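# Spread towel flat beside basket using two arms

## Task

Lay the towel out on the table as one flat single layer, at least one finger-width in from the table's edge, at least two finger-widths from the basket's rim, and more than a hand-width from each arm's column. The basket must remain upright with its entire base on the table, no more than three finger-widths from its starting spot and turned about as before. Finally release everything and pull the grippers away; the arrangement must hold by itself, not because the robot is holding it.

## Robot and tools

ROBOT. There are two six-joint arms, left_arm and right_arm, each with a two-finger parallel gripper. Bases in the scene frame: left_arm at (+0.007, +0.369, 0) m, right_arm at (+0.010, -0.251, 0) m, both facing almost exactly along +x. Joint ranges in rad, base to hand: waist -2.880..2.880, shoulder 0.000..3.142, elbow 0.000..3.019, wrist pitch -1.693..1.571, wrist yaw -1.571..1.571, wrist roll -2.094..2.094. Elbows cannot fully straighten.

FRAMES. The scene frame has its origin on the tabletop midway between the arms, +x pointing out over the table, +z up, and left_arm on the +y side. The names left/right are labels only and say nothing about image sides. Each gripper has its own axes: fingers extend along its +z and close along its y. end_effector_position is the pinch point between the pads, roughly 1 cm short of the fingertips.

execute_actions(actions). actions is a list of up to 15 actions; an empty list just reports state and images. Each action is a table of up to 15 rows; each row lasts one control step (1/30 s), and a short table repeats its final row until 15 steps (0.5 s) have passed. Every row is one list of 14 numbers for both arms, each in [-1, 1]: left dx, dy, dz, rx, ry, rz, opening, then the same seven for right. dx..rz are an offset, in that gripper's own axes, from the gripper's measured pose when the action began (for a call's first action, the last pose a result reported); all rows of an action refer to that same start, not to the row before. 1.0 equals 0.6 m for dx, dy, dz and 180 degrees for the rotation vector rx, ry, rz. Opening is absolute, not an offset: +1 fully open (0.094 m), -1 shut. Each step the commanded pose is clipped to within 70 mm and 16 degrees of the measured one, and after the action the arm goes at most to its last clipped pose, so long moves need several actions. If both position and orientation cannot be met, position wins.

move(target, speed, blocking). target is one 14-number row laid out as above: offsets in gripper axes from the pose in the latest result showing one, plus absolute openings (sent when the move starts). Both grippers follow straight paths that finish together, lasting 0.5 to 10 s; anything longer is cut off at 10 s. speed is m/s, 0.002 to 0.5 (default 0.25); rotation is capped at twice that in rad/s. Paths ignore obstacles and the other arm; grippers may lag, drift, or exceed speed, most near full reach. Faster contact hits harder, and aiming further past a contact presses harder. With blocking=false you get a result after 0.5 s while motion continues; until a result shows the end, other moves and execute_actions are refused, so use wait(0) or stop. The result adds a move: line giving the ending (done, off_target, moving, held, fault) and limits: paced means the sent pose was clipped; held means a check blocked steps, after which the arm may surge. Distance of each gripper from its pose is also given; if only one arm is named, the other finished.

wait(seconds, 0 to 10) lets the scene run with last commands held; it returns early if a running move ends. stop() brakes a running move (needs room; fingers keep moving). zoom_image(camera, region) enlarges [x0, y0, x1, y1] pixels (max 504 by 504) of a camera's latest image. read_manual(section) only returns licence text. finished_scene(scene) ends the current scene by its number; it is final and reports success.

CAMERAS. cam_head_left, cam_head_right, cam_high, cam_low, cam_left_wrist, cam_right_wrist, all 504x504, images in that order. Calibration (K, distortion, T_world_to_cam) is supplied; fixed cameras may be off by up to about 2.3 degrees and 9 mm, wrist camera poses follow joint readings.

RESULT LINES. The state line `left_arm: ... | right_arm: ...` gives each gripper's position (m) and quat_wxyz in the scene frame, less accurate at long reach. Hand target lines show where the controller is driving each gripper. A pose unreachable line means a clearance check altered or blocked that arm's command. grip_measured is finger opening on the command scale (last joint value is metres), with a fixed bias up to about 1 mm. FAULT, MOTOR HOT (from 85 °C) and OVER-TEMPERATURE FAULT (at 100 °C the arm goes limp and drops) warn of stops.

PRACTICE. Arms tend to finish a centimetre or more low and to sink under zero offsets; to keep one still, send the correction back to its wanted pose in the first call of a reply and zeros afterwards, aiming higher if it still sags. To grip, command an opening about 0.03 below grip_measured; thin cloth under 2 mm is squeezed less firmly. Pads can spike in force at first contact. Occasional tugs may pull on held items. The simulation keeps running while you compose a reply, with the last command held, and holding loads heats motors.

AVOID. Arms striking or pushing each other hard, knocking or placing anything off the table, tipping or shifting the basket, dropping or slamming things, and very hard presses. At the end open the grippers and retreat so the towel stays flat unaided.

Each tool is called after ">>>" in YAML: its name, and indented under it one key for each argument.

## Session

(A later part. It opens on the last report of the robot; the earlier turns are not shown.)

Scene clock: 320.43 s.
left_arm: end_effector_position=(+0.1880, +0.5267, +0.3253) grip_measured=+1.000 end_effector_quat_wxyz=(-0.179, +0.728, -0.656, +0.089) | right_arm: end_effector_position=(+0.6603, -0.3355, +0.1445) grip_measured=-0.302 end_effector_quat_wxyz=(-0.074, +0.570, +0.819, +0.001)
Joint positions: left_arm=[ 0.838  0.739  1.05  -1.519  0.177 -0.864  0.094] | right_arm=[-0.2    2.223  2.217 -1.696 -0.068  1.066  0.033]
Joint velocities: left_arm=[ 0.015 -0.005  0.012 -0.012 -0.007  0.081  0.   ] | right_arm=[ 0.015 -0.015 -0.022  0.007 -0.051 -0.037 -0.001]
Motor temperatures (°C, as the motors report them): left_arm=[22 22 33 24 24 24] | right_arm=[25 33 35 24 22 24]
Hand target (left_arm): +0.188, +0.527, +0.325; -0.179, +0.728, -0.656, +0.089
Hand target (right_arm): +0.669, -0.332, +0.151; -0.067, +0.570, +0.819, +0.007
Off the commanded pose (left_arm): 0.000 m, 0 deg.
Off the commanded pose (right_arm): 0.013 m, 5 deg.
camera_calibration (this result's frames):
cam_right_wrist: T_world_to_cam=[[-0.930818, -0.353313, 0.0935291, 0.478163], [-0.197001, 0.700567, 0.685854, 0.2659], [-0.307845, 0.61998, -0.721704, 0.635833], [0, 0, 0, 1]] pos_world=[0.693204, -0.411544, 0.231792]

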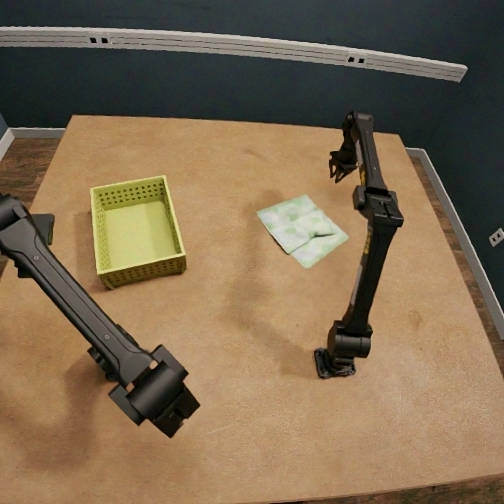

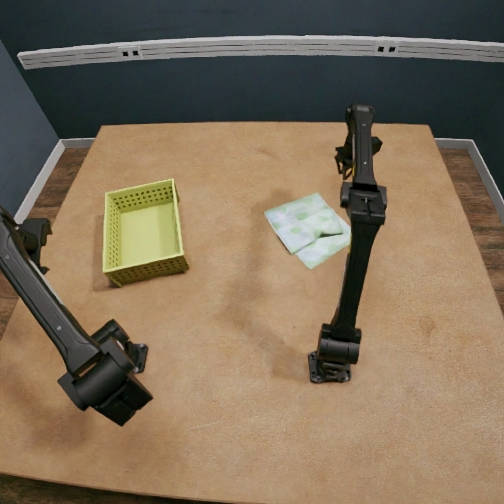

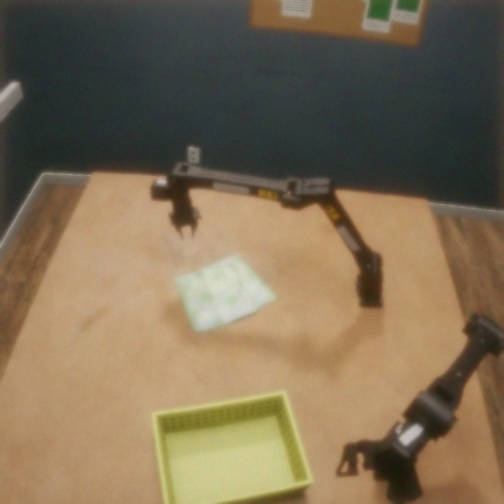

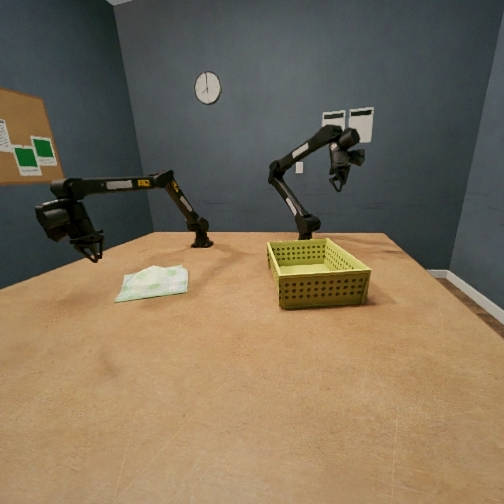

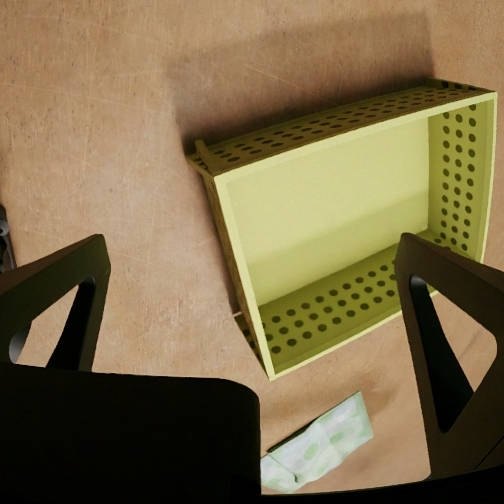

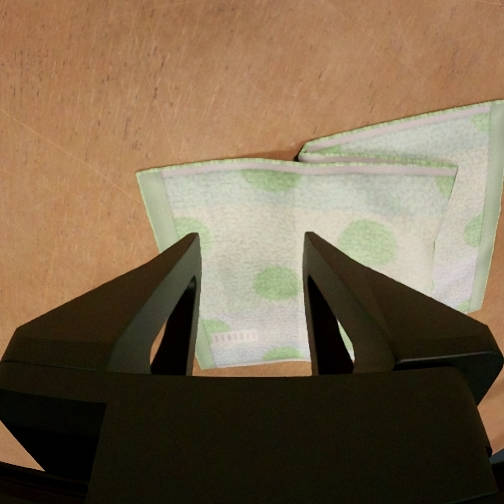

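>>> move:
  target: [0.6,-0.215,0.2,0,0,0.1,-1, 0.21,-0.33,0.15,0,0,0,-1]

Scene clock: 366.73 s.
left_arm: end_effector_position=(+0.3829, +0.2079, +0.2075) grip_measured=-0.981 end_effector_quat_wxyz=(+0.185, -0.609, +0.770, -0.031) | right_arm: end_effector_position=(+0.4161, -0.2813, +0.0748) grip_measured=-0.986 end_effector_quat_wxyz=(-0.086, +0.568, +0.818, -0.009)
Joint positions: left_arm=[-0.546  1.294  1.101 -1.18  -0.324 -1.846  0.001] | right_arm=[-0.156  1.633  1.121 -1.219 -0.069  1.107  0.001]
Joint velocities: left_arm=[-0.005 -0.024 -0.002  0.007 -0.037 -0.051  0.   ] | right_arm=[ 0.005  0.005  0.002  0.012  0.022  0.037 -0.001]
Motor temperatures (°C, as the motors report them): left_arm=[22 22 33 24 24 24] | right_arm=[25 34 37 24 22 24]
Hand target (left_arm): +0.397, +0.197, +0.228; +0.196, -0.615, +0.761, -0.059
Hand target (right_arm): +0.422, -0.279, +0.082; -0.073, +0.570, +0.819, +0.001
Off the commanded pose (left_arm): 0.024 m, 4 deg.
Off the commanded pose (right_arm): 0.014 m, 2 deg.
move: off_target (left_arm, right_arm)
camera_calibration (this result's frames):
cam_left_wrist: T_world_to_cam=[[0.924207, -0.238673, 0.298122, -0.372062], [-0.337874, -0.874879, 0.347026, 0.245148], [0.177995, -0.421451, -0.889211, 0.326724], [0, 0, 0, 1]] pos_world=[0.368537, 0.263372, 0.316374]
cam_right_wrist: T_world_to_cam=[[-0.925924, -0.35676, 0.124045, 0.271305], [-0.177541, 0.700958, 0.690751, 0.219221], [-0.333383, 0.61756, -0.712373, 0.486047], [0, 0, 0, 1]] pos_world=[0.452168, -0.357037, 0.161165]

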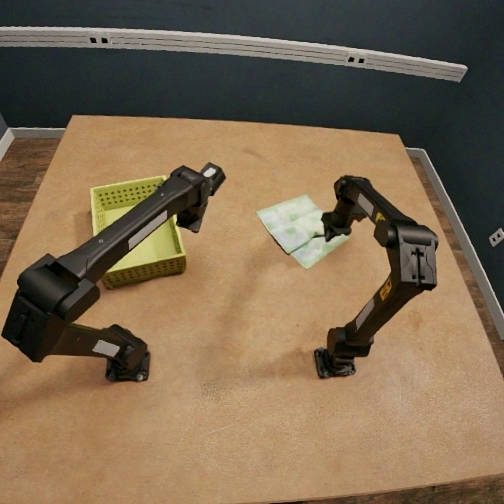

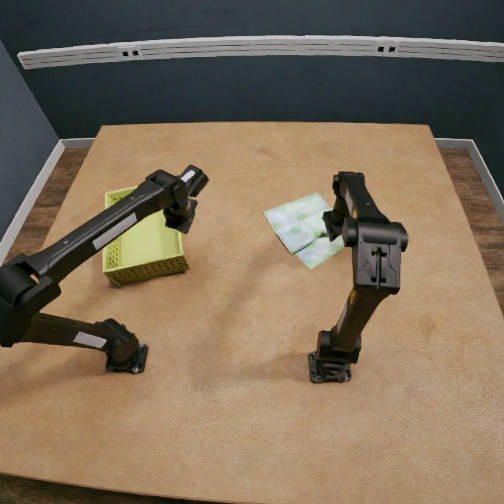

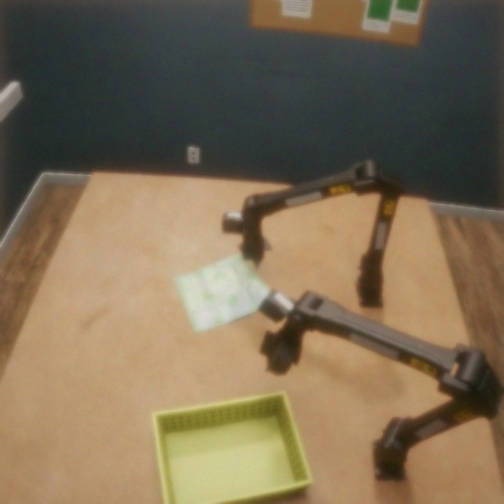

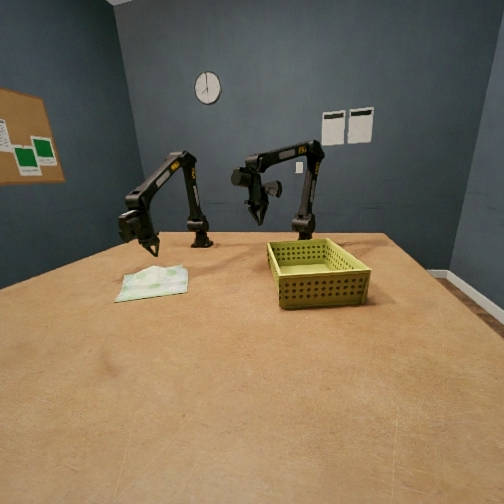

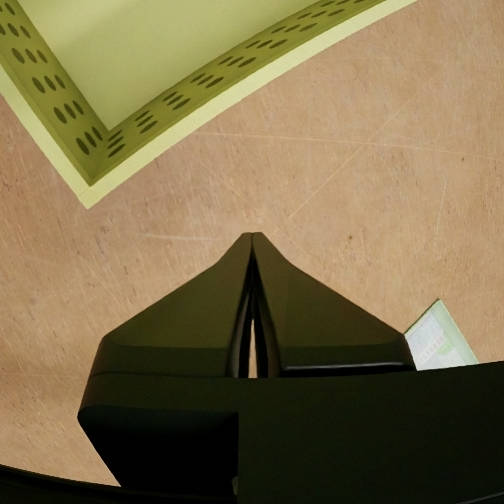

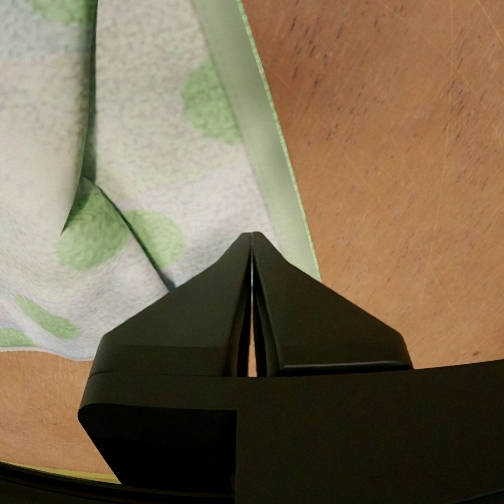

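>>> move:
  target: [0.477,-0.40,0.22,0,0,0,-1, 0,0,0,0,0,0,-1]

Scene clock: 384.17 s.
left_arm: end_effector_position=(+0.5932, -0.0910, +0.0791) grip_measured=-0.981 end_effector_quat_wxyz=(+0.184, -0.606, +0.774, -0.026) | right_arm: end_effector_position=(+0.4162, -0.2813, +0.0748) grip_measured=-0.986 end_effector_quat_wxyz=(-0.086, +0.568, +0.818, -0.009)
Joint positions: left_arm=[-0.752  2.348  2.243 -1.35  -0.356 -2.054  0.001] | right_arm=[-0.156  1.633  1.121 -1.219 -0.069  1.108  0.001]
Joint velocities: left_arm=[-0.005  0.005 -0.017 -0.032 -0.037  0.051 -0.001] | right_arm=[ 0.005 -0.015 -0.002 -0.002 -0.022  0.007 -0.   ]
Motor temperatures (°C, as the motors report them): left_arm=[22 23 36 24 24 24] | right_arm=[25 33 34 24 22 24]
Hand target (left_arm): +0.596, -0.102, +0.081; +0.186, -0.609, +0.770, -0.033
Hand target (right_arm): +0.416, -0.281, +0.075; -0.086, +0.568, +0.818, -0.009
Off the commanded pose (left_arm): 0.011 m, 1 deg.
Off the commanded pose (right_arm): 0.000 m, 0 deg.
move: off_target (left_arm)
camera_calibration (this result's frames):
cam_left_wrist: T_world_to_cam=[[0.925203, -0.247884, 0.28732, -0.600103], [-0.341158, -0.874897, 0.343753, 0.101493], [0.166165, -0.416063, -0.894025, 0.0570005], [0, 0, 0, 1]] pos_world=[0.58037, -0.0362443, 0.188493]
cam_right_wrist: T_world_to_cam=[[-0.926231, -0.356045, 0.123808, 0.271736], [-0.177232, 0.701197, 0.690588, 0.219205], [-0.332694, 0.617701, -0.712573, 0.48584], [0, 0, 0, 1]] pos_world=[0.452176, -0.35706, 0.161173]

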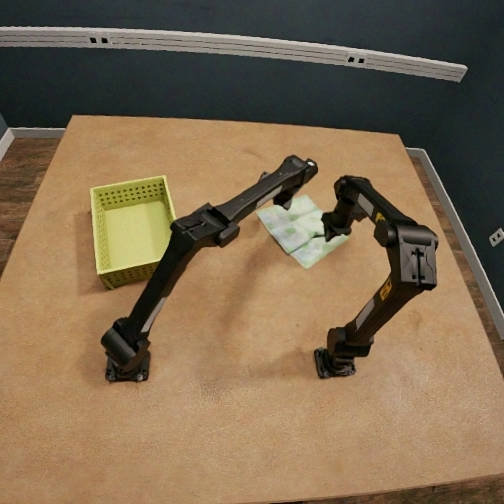

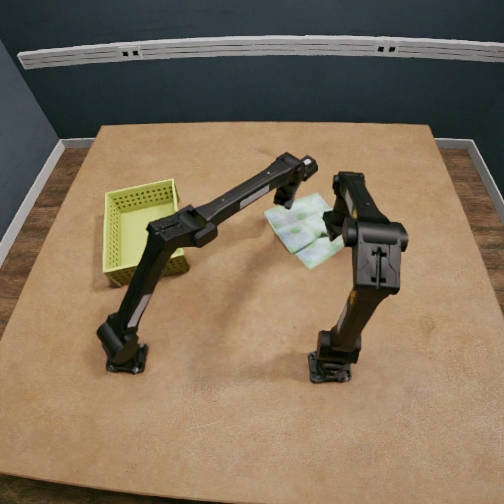

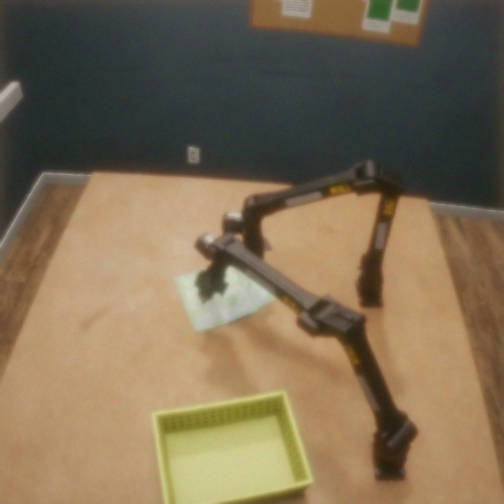

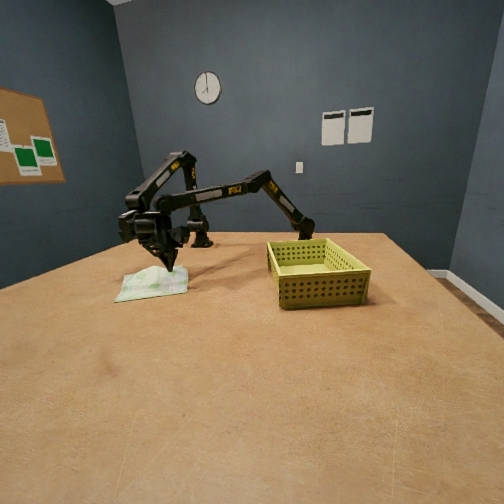

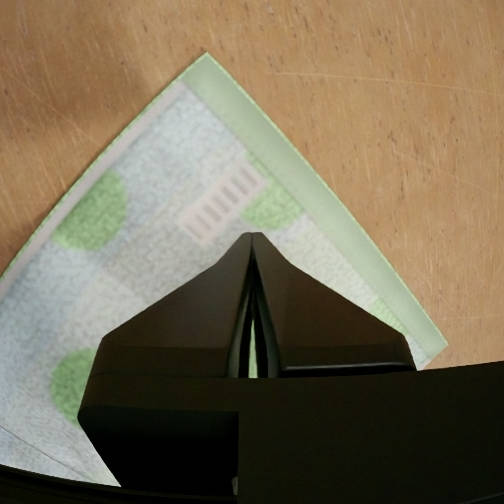

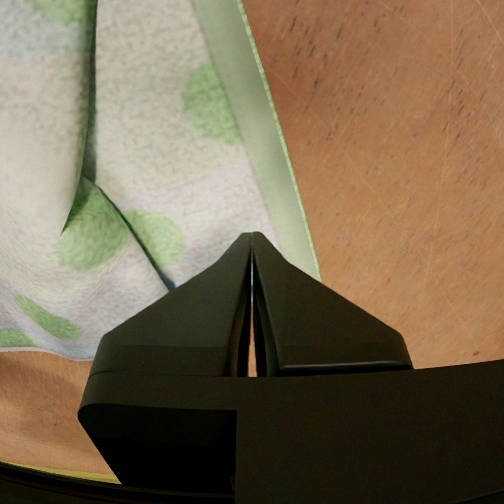

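>>> move:
  target: [0.1,0.025,0.135,0,0,0,-1, -0.02,0.075,0.135,0,0,0,-1]
  speed: 0.08

>>> move:
  target: [0,0,0.03,0,0,0,-1, 0.17,-0.37,0.03,0,0,0,-1]
  speed: 0.06

Scene clock: 390.97 s.
left_arm: end_effector_position=(+0.5913, -0.1083, +0.0145) grip_measured=-0.981 end_effector_quat_wxyz=(+0.186, -0.603, +0.776, -0.019) | right_arm: end_effector_position=(+0.4383, -0.2748, +0.0097) grip_measured=-0.987 end_effector_quat_wxyz=(-0.089, +0.567, +0.819, -0.012)
Joint positions: left_arm=[-0.773  2.44   2.243 -1.278 -0.363 -2.069  0.001] | right_arm=[-0.135  1.783  1.122 -1.075 -0.069  1.125  0.001]
Joint velocities: left_arm=[ 0.005 -0.005 -0.022 -0.012  0.022  0.007  0.   ] | right_arm=[-0.024  0.005 -0.002 -0.012 -0.007  0.022 -0.   ]
Motor temperatures (°C, as the motors report them): left_arm=[22 24 37 24 25 24] | right_arm=[25 32 34 24 22 24]
Hand target (left_arm): +0.590, -0.108, +0.010; +0.183, -0.602, +0.777, -0.016
Hand target (right_arm): +0.438, -0.275, +0.008; -0.091, +0.567, +0.819, -0.013
Off the commanded pose (left_arm): 0.036 m, 1 deg.
Off the commanded pose (right_arm): 0.025 m, 1 deg.
move: held (left_arm, right_arm); limits=held; held on 11 of 46 steps (right_arm, left_arm), including the last (right_arm, left_arm)
pose unreachable (left arm): on one or more control steps of this call, first in action 0 (counted from 0), this arm could not follow its commanded pose, so it was not sent that pose on those steps. On the call's last step it was still not sent that pose. It may still have moved: this result reports where it is.
cause: the commanded pose would bring a part of the arm too close to another arm (this arm's wrist (the part past joint 4) and the other arm's wrist (the part past joint 4)).
pose unreachable (right arm): on one or more control steps of this call, first in action 0 (counted from 0), this arm could not follow its commanded pose, so it was not sent that pose on those steps. On the call's last step it was still not sent that pose. It may still have moved: this result reports where it is.
cause: the commanded pose would bring a part of the arm too close to another arm (this arm's wrist (the part past joint 4) and the other arm's wrist (the part past joint 4)).
camera_calibration (this result's frames):
cam_left_wrist: T_world_to_cam=[[0.925608, -0.256687, 0.27814, -0.585129], [-0.343664, -0.877884, 0.333488, 0.109238], [0.158572, -0.404266, -0.900791, -0.00178947], [0, 0, 0, 1]] pos_world=[0.579425, -0.0550201, 0.124706]
cam_right_wrist: T_world_to_cam=[[-0.924037, -0.35885, 0.131839, 0.30074], [-0.174118, 0.702044, 0.690519, 0.262417], [-0.34035, 0.61511, -0.711197, 0.445417], [0, 0, 0, 1]] pos_world=[0.475184, -0.350288, 0.0959263]

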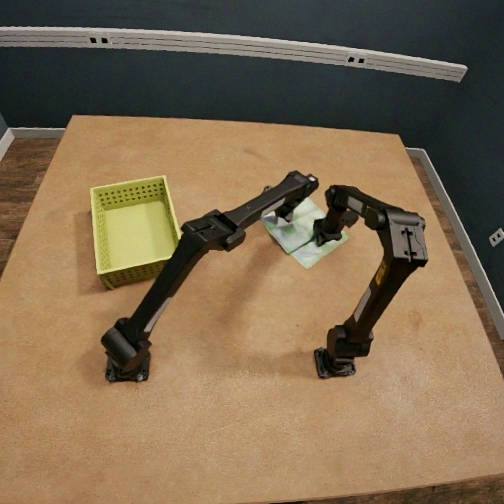

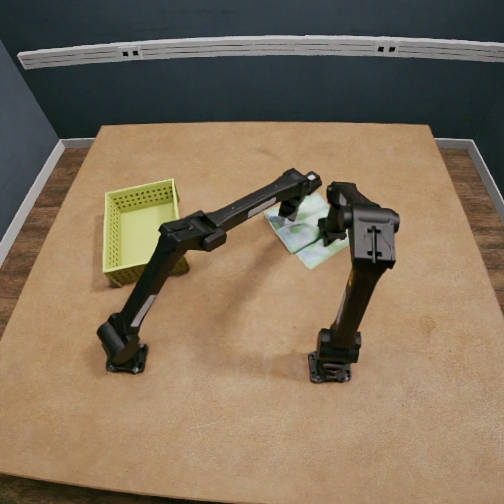

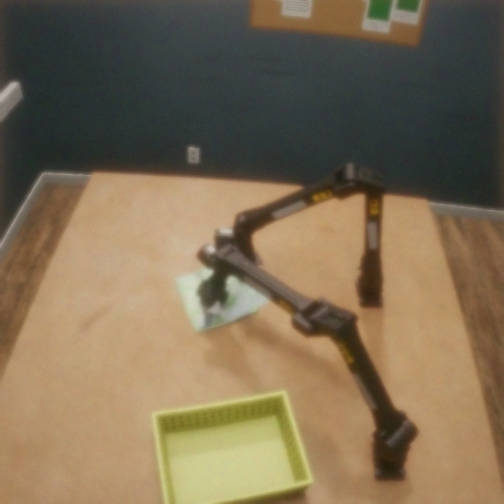

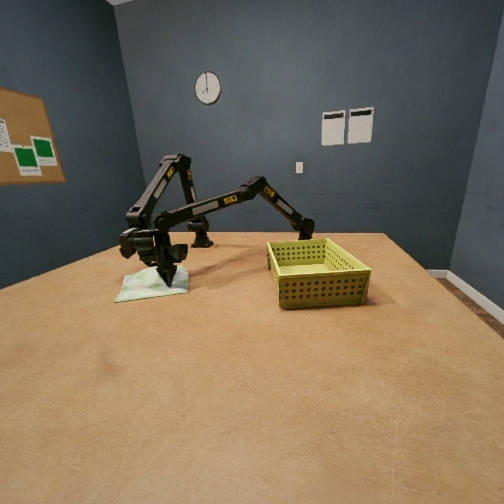

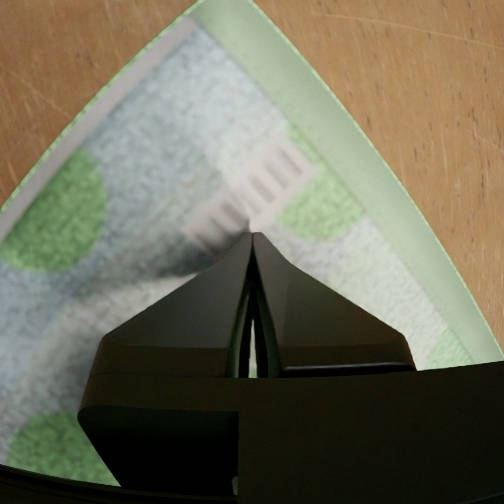

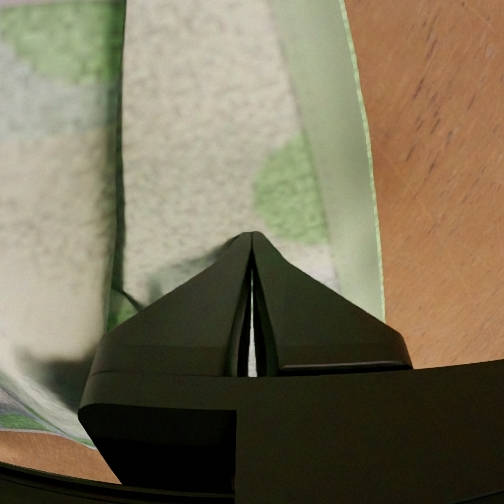

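Scene clock: 395.37 s.
left_arm: end_effector_position=(+0.5940, -0.1109, +0.0149) grip_measured=-0.981 end_effector_quat_wxyz=(+0.187, -0.604, +0.775, -0.027) | right_arm: end_effector_position=(+0.1960, -0.2552, +0.0238) grip_measured=-0.987 end_effector_quat_wxyz=(-0.088, +0.567, +0.819, -0.011)
Joint positions: left_arm=[-0.773  2.44   2.243 -1.262 -0.363 -2.069  0.001] | right_arm=[-0.135  1.144  0.473 -1.064 -0.069  1.125  0.001]
Joint velocities: left_arm=[ 0.005 -0.005 -0.002 -0.007  0.037  0.007 -0.   ] | right_arm=[-0.024 -0.005  0.007  0.012 -0.081  0.007  0.   ]
Motor temperatures (°C, as the motors report them): left_arm=[22 25 36 24 25 24] | right_arm=[25 32 33 24 22 24]
Hand target (left_arm): +0.596, -0.105, -0.002; +0.185, -0.603, +0.776, -0.019
Hand target (right_arm): +0.195, -0.256, +0.026; -0.089, +0.567, +0.819, -0.012
Off the commanded pose (left_arm): 0.018 m, 1 deg.
Off the commanded pose (right_arm): 0.009 m, 0 deg.
move: off_target (left_arm)
camera_calibration (this result's frames):
cam_left_wrist: T_world_to_cam=[[0.922319, -0.253522, 0.291642, -0.586293], [-0.347548, -0.874148, 0.339229, 0.110395], [0.168936, -0.414237, -0.894354, -0.010274], [0, 0, 0, 1]] pos_world=[0.580852, -0.0563929, 0.12435]
cam_right_wrist: T_world_to_cam=[[-0.924237, -0.358834, 0.130478, 0.0820978], [-0.175168, 0.702129, 0.690167, 0.196979], [-0.339268, 0.615022, -0.71179, 0.360642], [0, 0, 0, 1]] pos_world=[0.232736, -0.330648, 0.110041]

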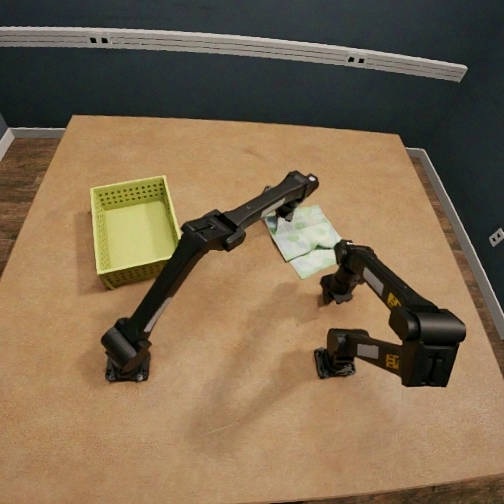

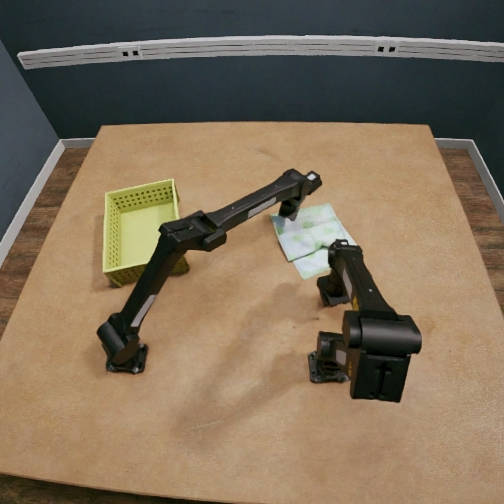

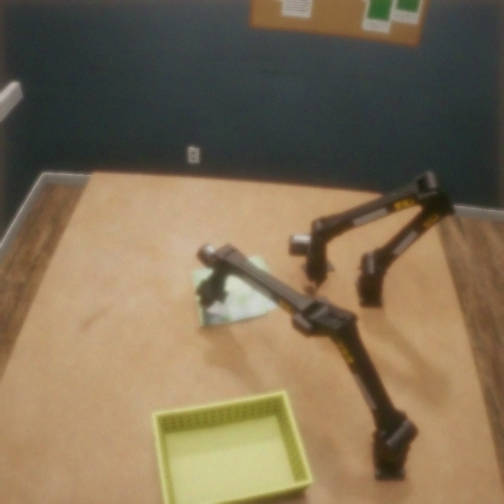

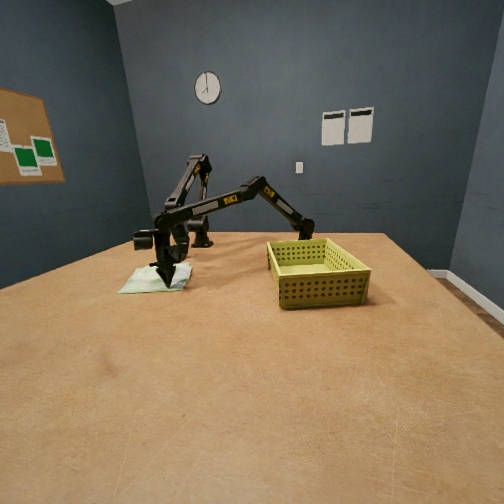

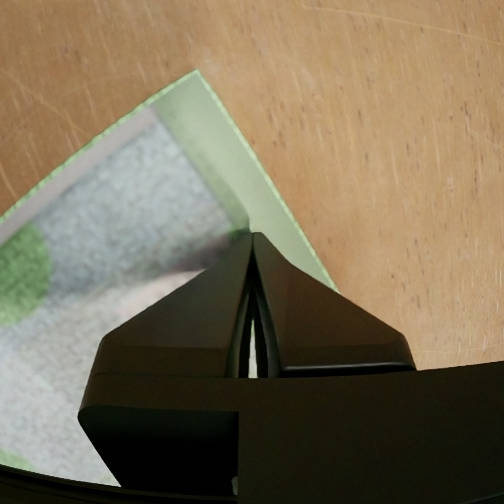

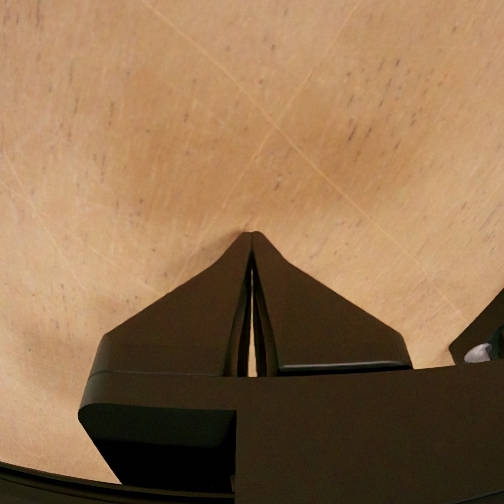

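>>> move:
  target: [0.0,0.09,-0.03,0,0,0,-1, 0,0,-0.12,0,0,0,-1]
  speed: 0.1

>>> move:
  target: [0,0,0.1,0,0,0,-1, 0,0.3,0,0,0,0,-1]
  speed: 0.1

Scene clock: 402.03 s.
left_arm: end_effector_position=(+0.5422, -0.0947, +0.0184) grip_measured=-0.981 end_effector_quat_wxyz=(+0.185, -0.590, +0.786, -0.022) | right_arm: end_effector_position=(+0.1922, -0.2579, +0.0799) grip_measured=-0.987 end_effector_quat_wxyz=(-0.105, +0.568, +0.816, -0.019)
Joint positions: left_arm=[-0.807  2.283  1.961 -1.153 -0.363 -2.071  0.001] | right_arm=[-0.152  1.044  0.578 -1.307 -0.069  1.111  0.001]
Joint velocities: left_arm=[-0.015  0.005 -0.002  0.017 -0.066  0.007  0.001] | right_arm=[-0.024 -0.015 -0.002 -0.017 -0.007 -0.037  0.   ]
Motor temperatures (°C, as the motors report them): left_arm=[22 26 35 24 25 24] | right_arm=[25 31 33 24 22 24]
Hand target (left_arm): +0.538, -0.099, +0.018; +0.185, -0.593, +0.783, -0.029
Hand target (right_arm): +0.206, -0.261, +0.094; -0.088, +0.567, +0.819, -0.011
Off the commanded pose (left_arm): 0.006 m, 2 deg.
Off the commanded pose (right_arm): 0.021 m, 2 deg.
joint sent to its limit (left arm) — the command would take joint 6 (wrist roll) past its lower limit, so that joint was sent only as far as its limit.
move: off_target (right_arm)
camera_calibration (this result's frames):
cam_left_wrist: T_world_to_cam=[[0.916664, -0.286513, 0.278634, -0.535204], [-0.372176, -0.86603, 0.333882, 0.119595], [0.145644, -0.409759, -0.900492, 0.0214867], [0, 0, 0, 1]] pos_world=[0.531983, -0.0409662, 0.128544]
cam_right_wrist: T_world_to_cam=[[-0.919825, -0.35733, 0.161978, 0.0673448], [-0.148054, 0.698488, 0.700139, 0.152538], [-0.36332, 0.620024, -0.695391, 0.405552], [0, 0, 0, 1]] pos_world=[0.231875, -0.333933, 0.164312]

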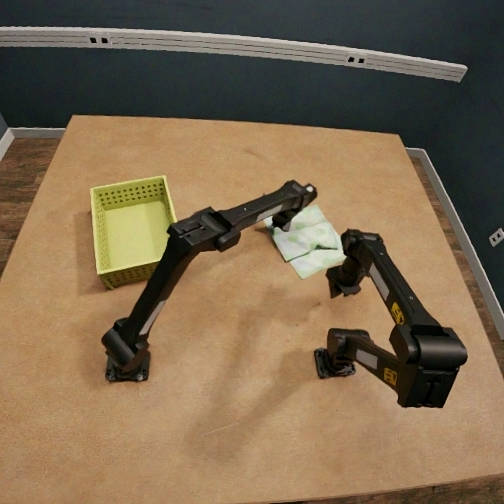

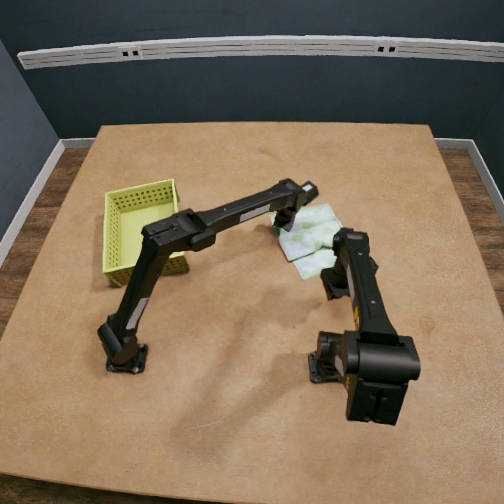

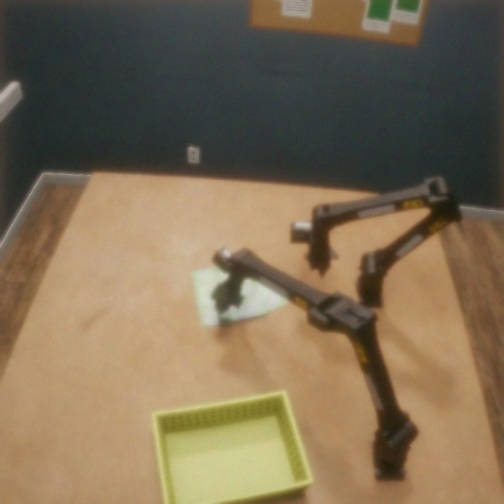

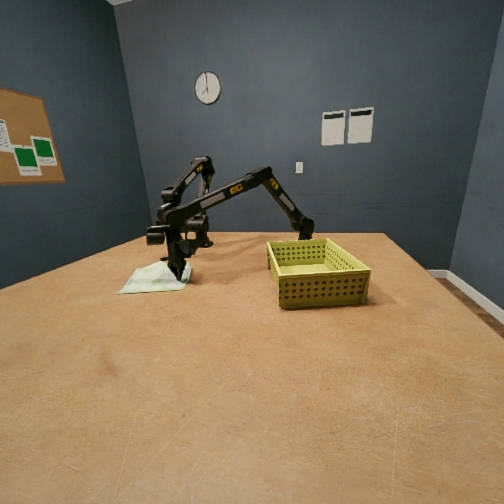

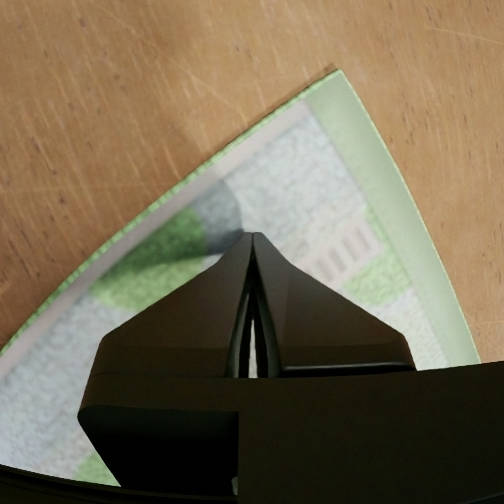

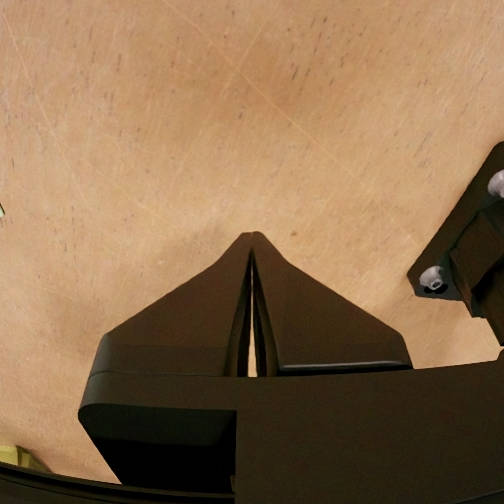

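Scene clock: 404.10 s.
left_arm: end_effector_position=(+0.5587, -0.0998, +0.0107) grip_measured=-0.981 end_effector_quat_wxyz=(+0.190, -0.593, +0.781, -0.054) | right_arm: end_effector_position=(+0.3104, -0.2102, +0.0518) grip_measured=-0.987 end_effector_quat_wxyz=(-0.121, +0.563, +0.817, -0.038)
Joint positions: left_arm=[-0.796  2.292  1.95  -1.063 -0.363 -2.057  0.001] | right_arm=[ 0.03   1.469  0.842 -1.18  -0.095  1.281  0.001]
Joint velocities: left_arm=[-0.005 -0.005 -0.012  0.012 -0.022 -0.037 -0.   ] | right_arm=[-0.024 -0.005  0.002  0.002  0.037 -0.081  0.   ]
Motor temperatures (°C, as the motors report them): left_arm=[22 26 34 24 25 24] | right_arm=[25 31 33 24 22 24]
Hand target (left_arm): +0.558, -0.082, -0.036; +0.185, -0.590, +0.786, -0.022
Hand target (right_arm): +0.312, -0.211, +0.054; -0.118, +0.564, +0.817, -0.035
Off the commanded pose (left_arm): 0.051 m, 4 deg.
Off the commanded pose (right_arm): 0.051 m, 3 deg.
move: held (right_arm), off_target (left_arm); limits=held; held on 13 of 62 steps (right_arm), including the last (right_arm)
pose unreachable (right arm): on one or more control steps of this call, first in action 0 (counted from 0), this arm could not follow its commanded pose, so it was not sent that pose on those steps. On the call's last step it was still not sent that pose. It may still have moved: this result reports where it is.
cause: the commanded pose would bring a part of the arm too close to another arm (this arm's wrist (the part past joint 4) and the other arm's wrist (the part past joint 4)).
camera_calibration (this result's frames):
cam_left_wrist: T_world_to_cam=[[0.901758, -0.274488, 0.333898, -0.540773], [-0.390018, -0.849708, 0.354799, 0.135187], [0.186328, -0.450169, -0.873287, -0.0169984], [0, 0, 0, 1]] pos_world=[0.543539, -0.0412185, 0.117754]
cam_right_wrist: T_world_to_cam=[[-0.907228, -0.364711, 0.209577, 0.189736], [-0.121867, 0.704761, 0.698899, 0.149648], [-0.402598, 0.60852, -0.683826, 0.408584], [0, 0, 0, 1]] pos_world=[0.354866, -0.284899, 0.135047]

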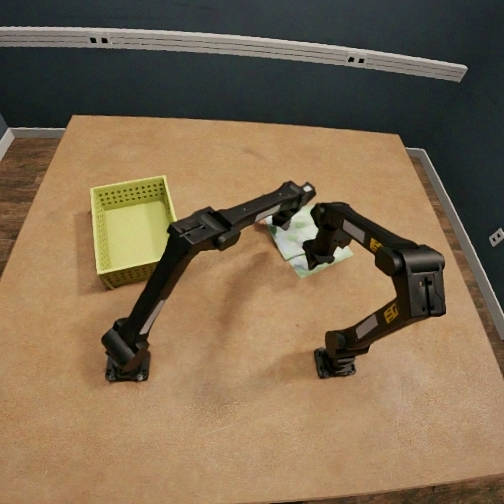

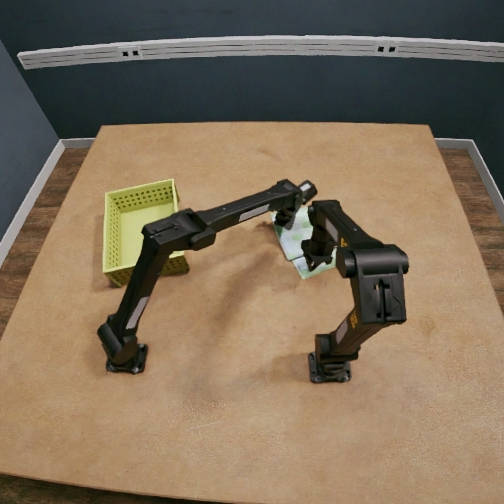

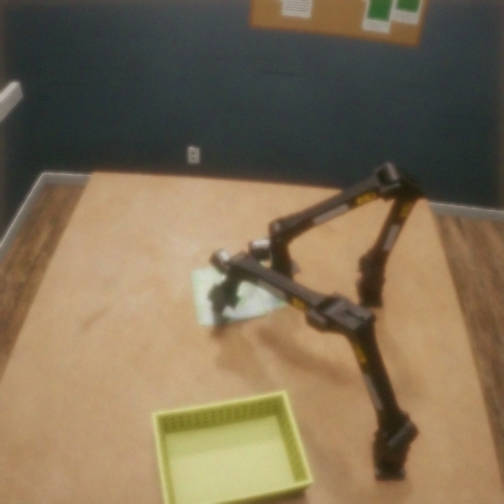

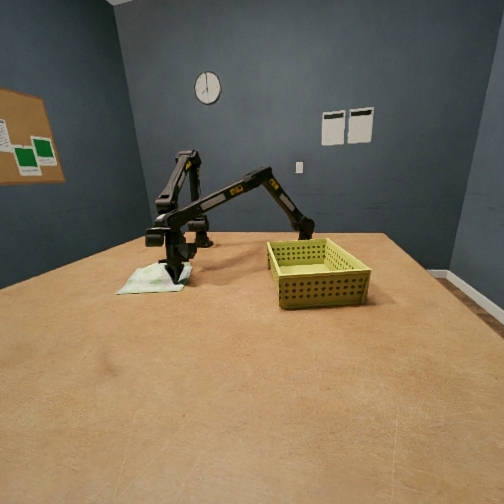

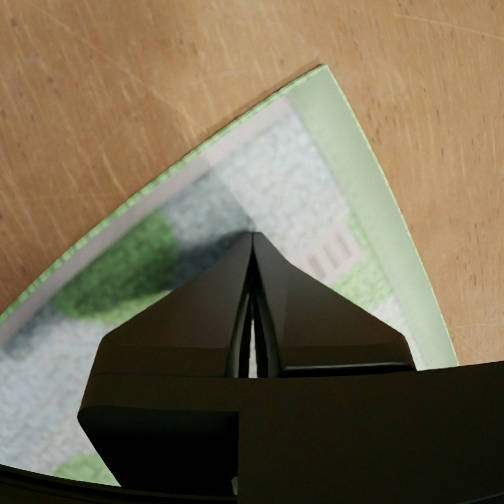

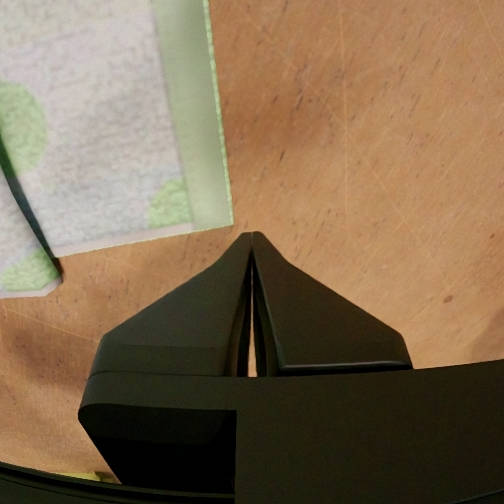

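>>> move:
  target: [0,0,0.06,0,0,0,-1, -0.18,0.03,-0.03,0,0,0,-1]
  speed: 0.1

Scene clock: 414.07 s.
left_arm: end_effector_position=(+0.5658, -0.1058, +0.0114) grip_measured=-0.981 end_effector_quat_wxyz=(+0.193, -0.594, +0.778, -0.073) | right_arm: end_effector_position=(+0.3533, -0.3000, +0.0425) grip_measured=-0.987 end_effector_quat_wxyz=(-0.131, +0.567, +0.812, -0.037)
Joint positions: left_arm=[-0.794  2.293  1.95  -1.022 -0.363 -2.055  0.001] | right_arm=[-0.217  1.61   0.974 -1.203 -0.046  1.051  0.001]
Joint velocities: left_arm=[-0.015 -0.005 -0.017  0.002 -0.066 -0.037 -0.001] | right_arm=[-0.015 -0.015 -0.007 -0.032 -0.007 -0.007 -0.   ]
Motor temperatures (°C, as the motors report them): left_arm=[22 26 33 24 24 24] | right_arm=[25 31 33 24 22 24]
Hand target (left_arm): +0.570, -0.094, -0.022; +0.190, -0.593, +0.781, -0.054
Hand target (right_arm): +0.367, -0.303, +0.050; -0.124, +0.563, +0.816, -0.035
Off the commanded pose (left_arm): 0.036 m, 2 deg.
Off the commanded pose (right_arm): 0.016 m, 1 deg.
move: off_target (left_arm, right_arm)
camera_calibration (this result's frames):
cam_left_wrist: T_world_to_cam=[[0.891888, -0.265433, 0.36617, -0.542886], [-0.400539, -0.839569, 0.367005, 0.13952], [0.21001, -0.473993, -0.855118, -0.0365258], [0, 0, 0, 1]] pos_world=[0.547748, -0.0442764, 0.11635]
cam_right_wrist: T_world_to_cam=[[-0.908272, -0.35607, 0.219673, 0.200344], [-0.102361, 0.698222, 0.708525, 0.215402], [-0.405665, 0.621047, -0.670624, 0.478379], [0, 0, 0, 1]] pos_world=[0.398077, -0.376158, 0.124184]

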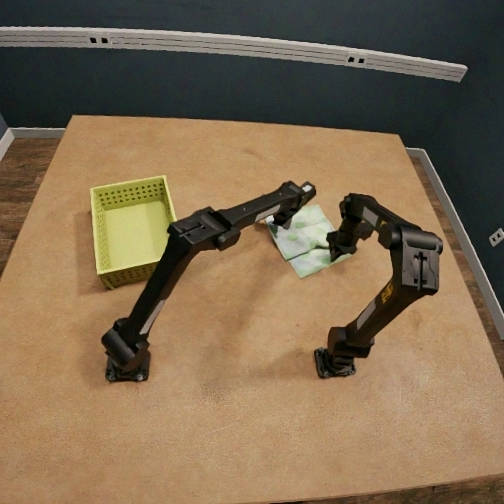

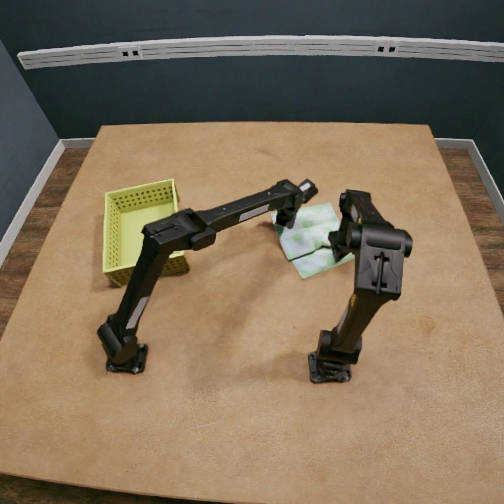

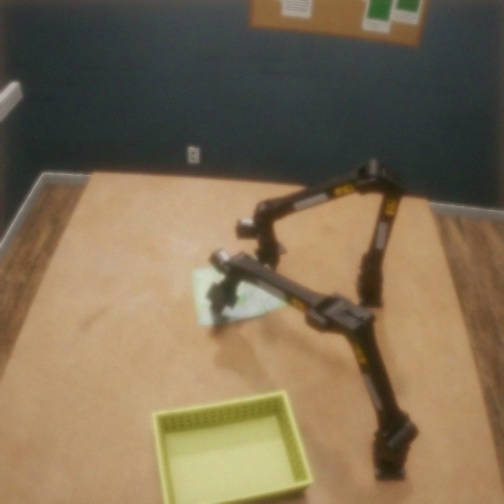

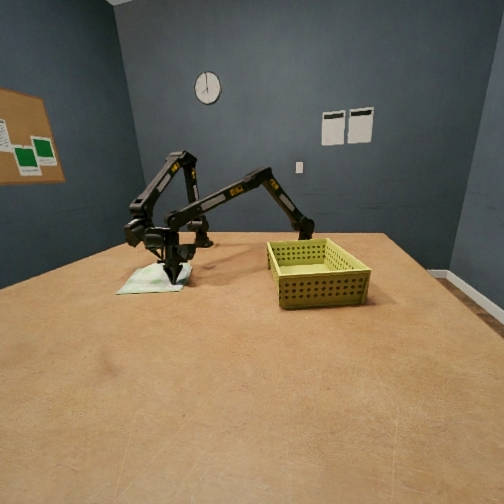

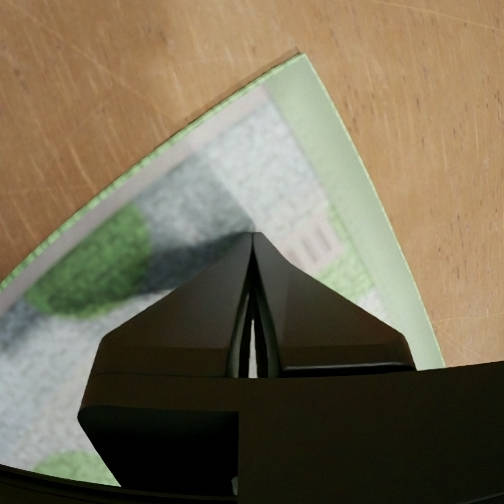

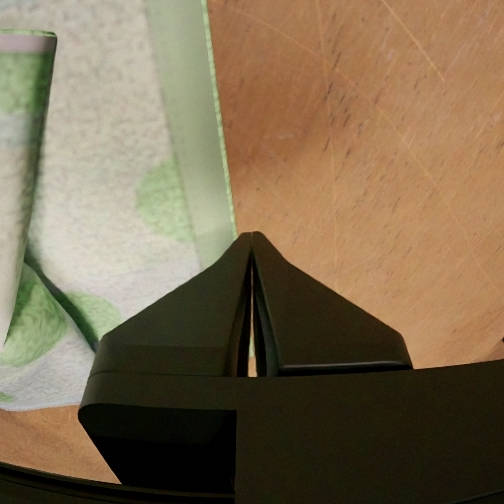

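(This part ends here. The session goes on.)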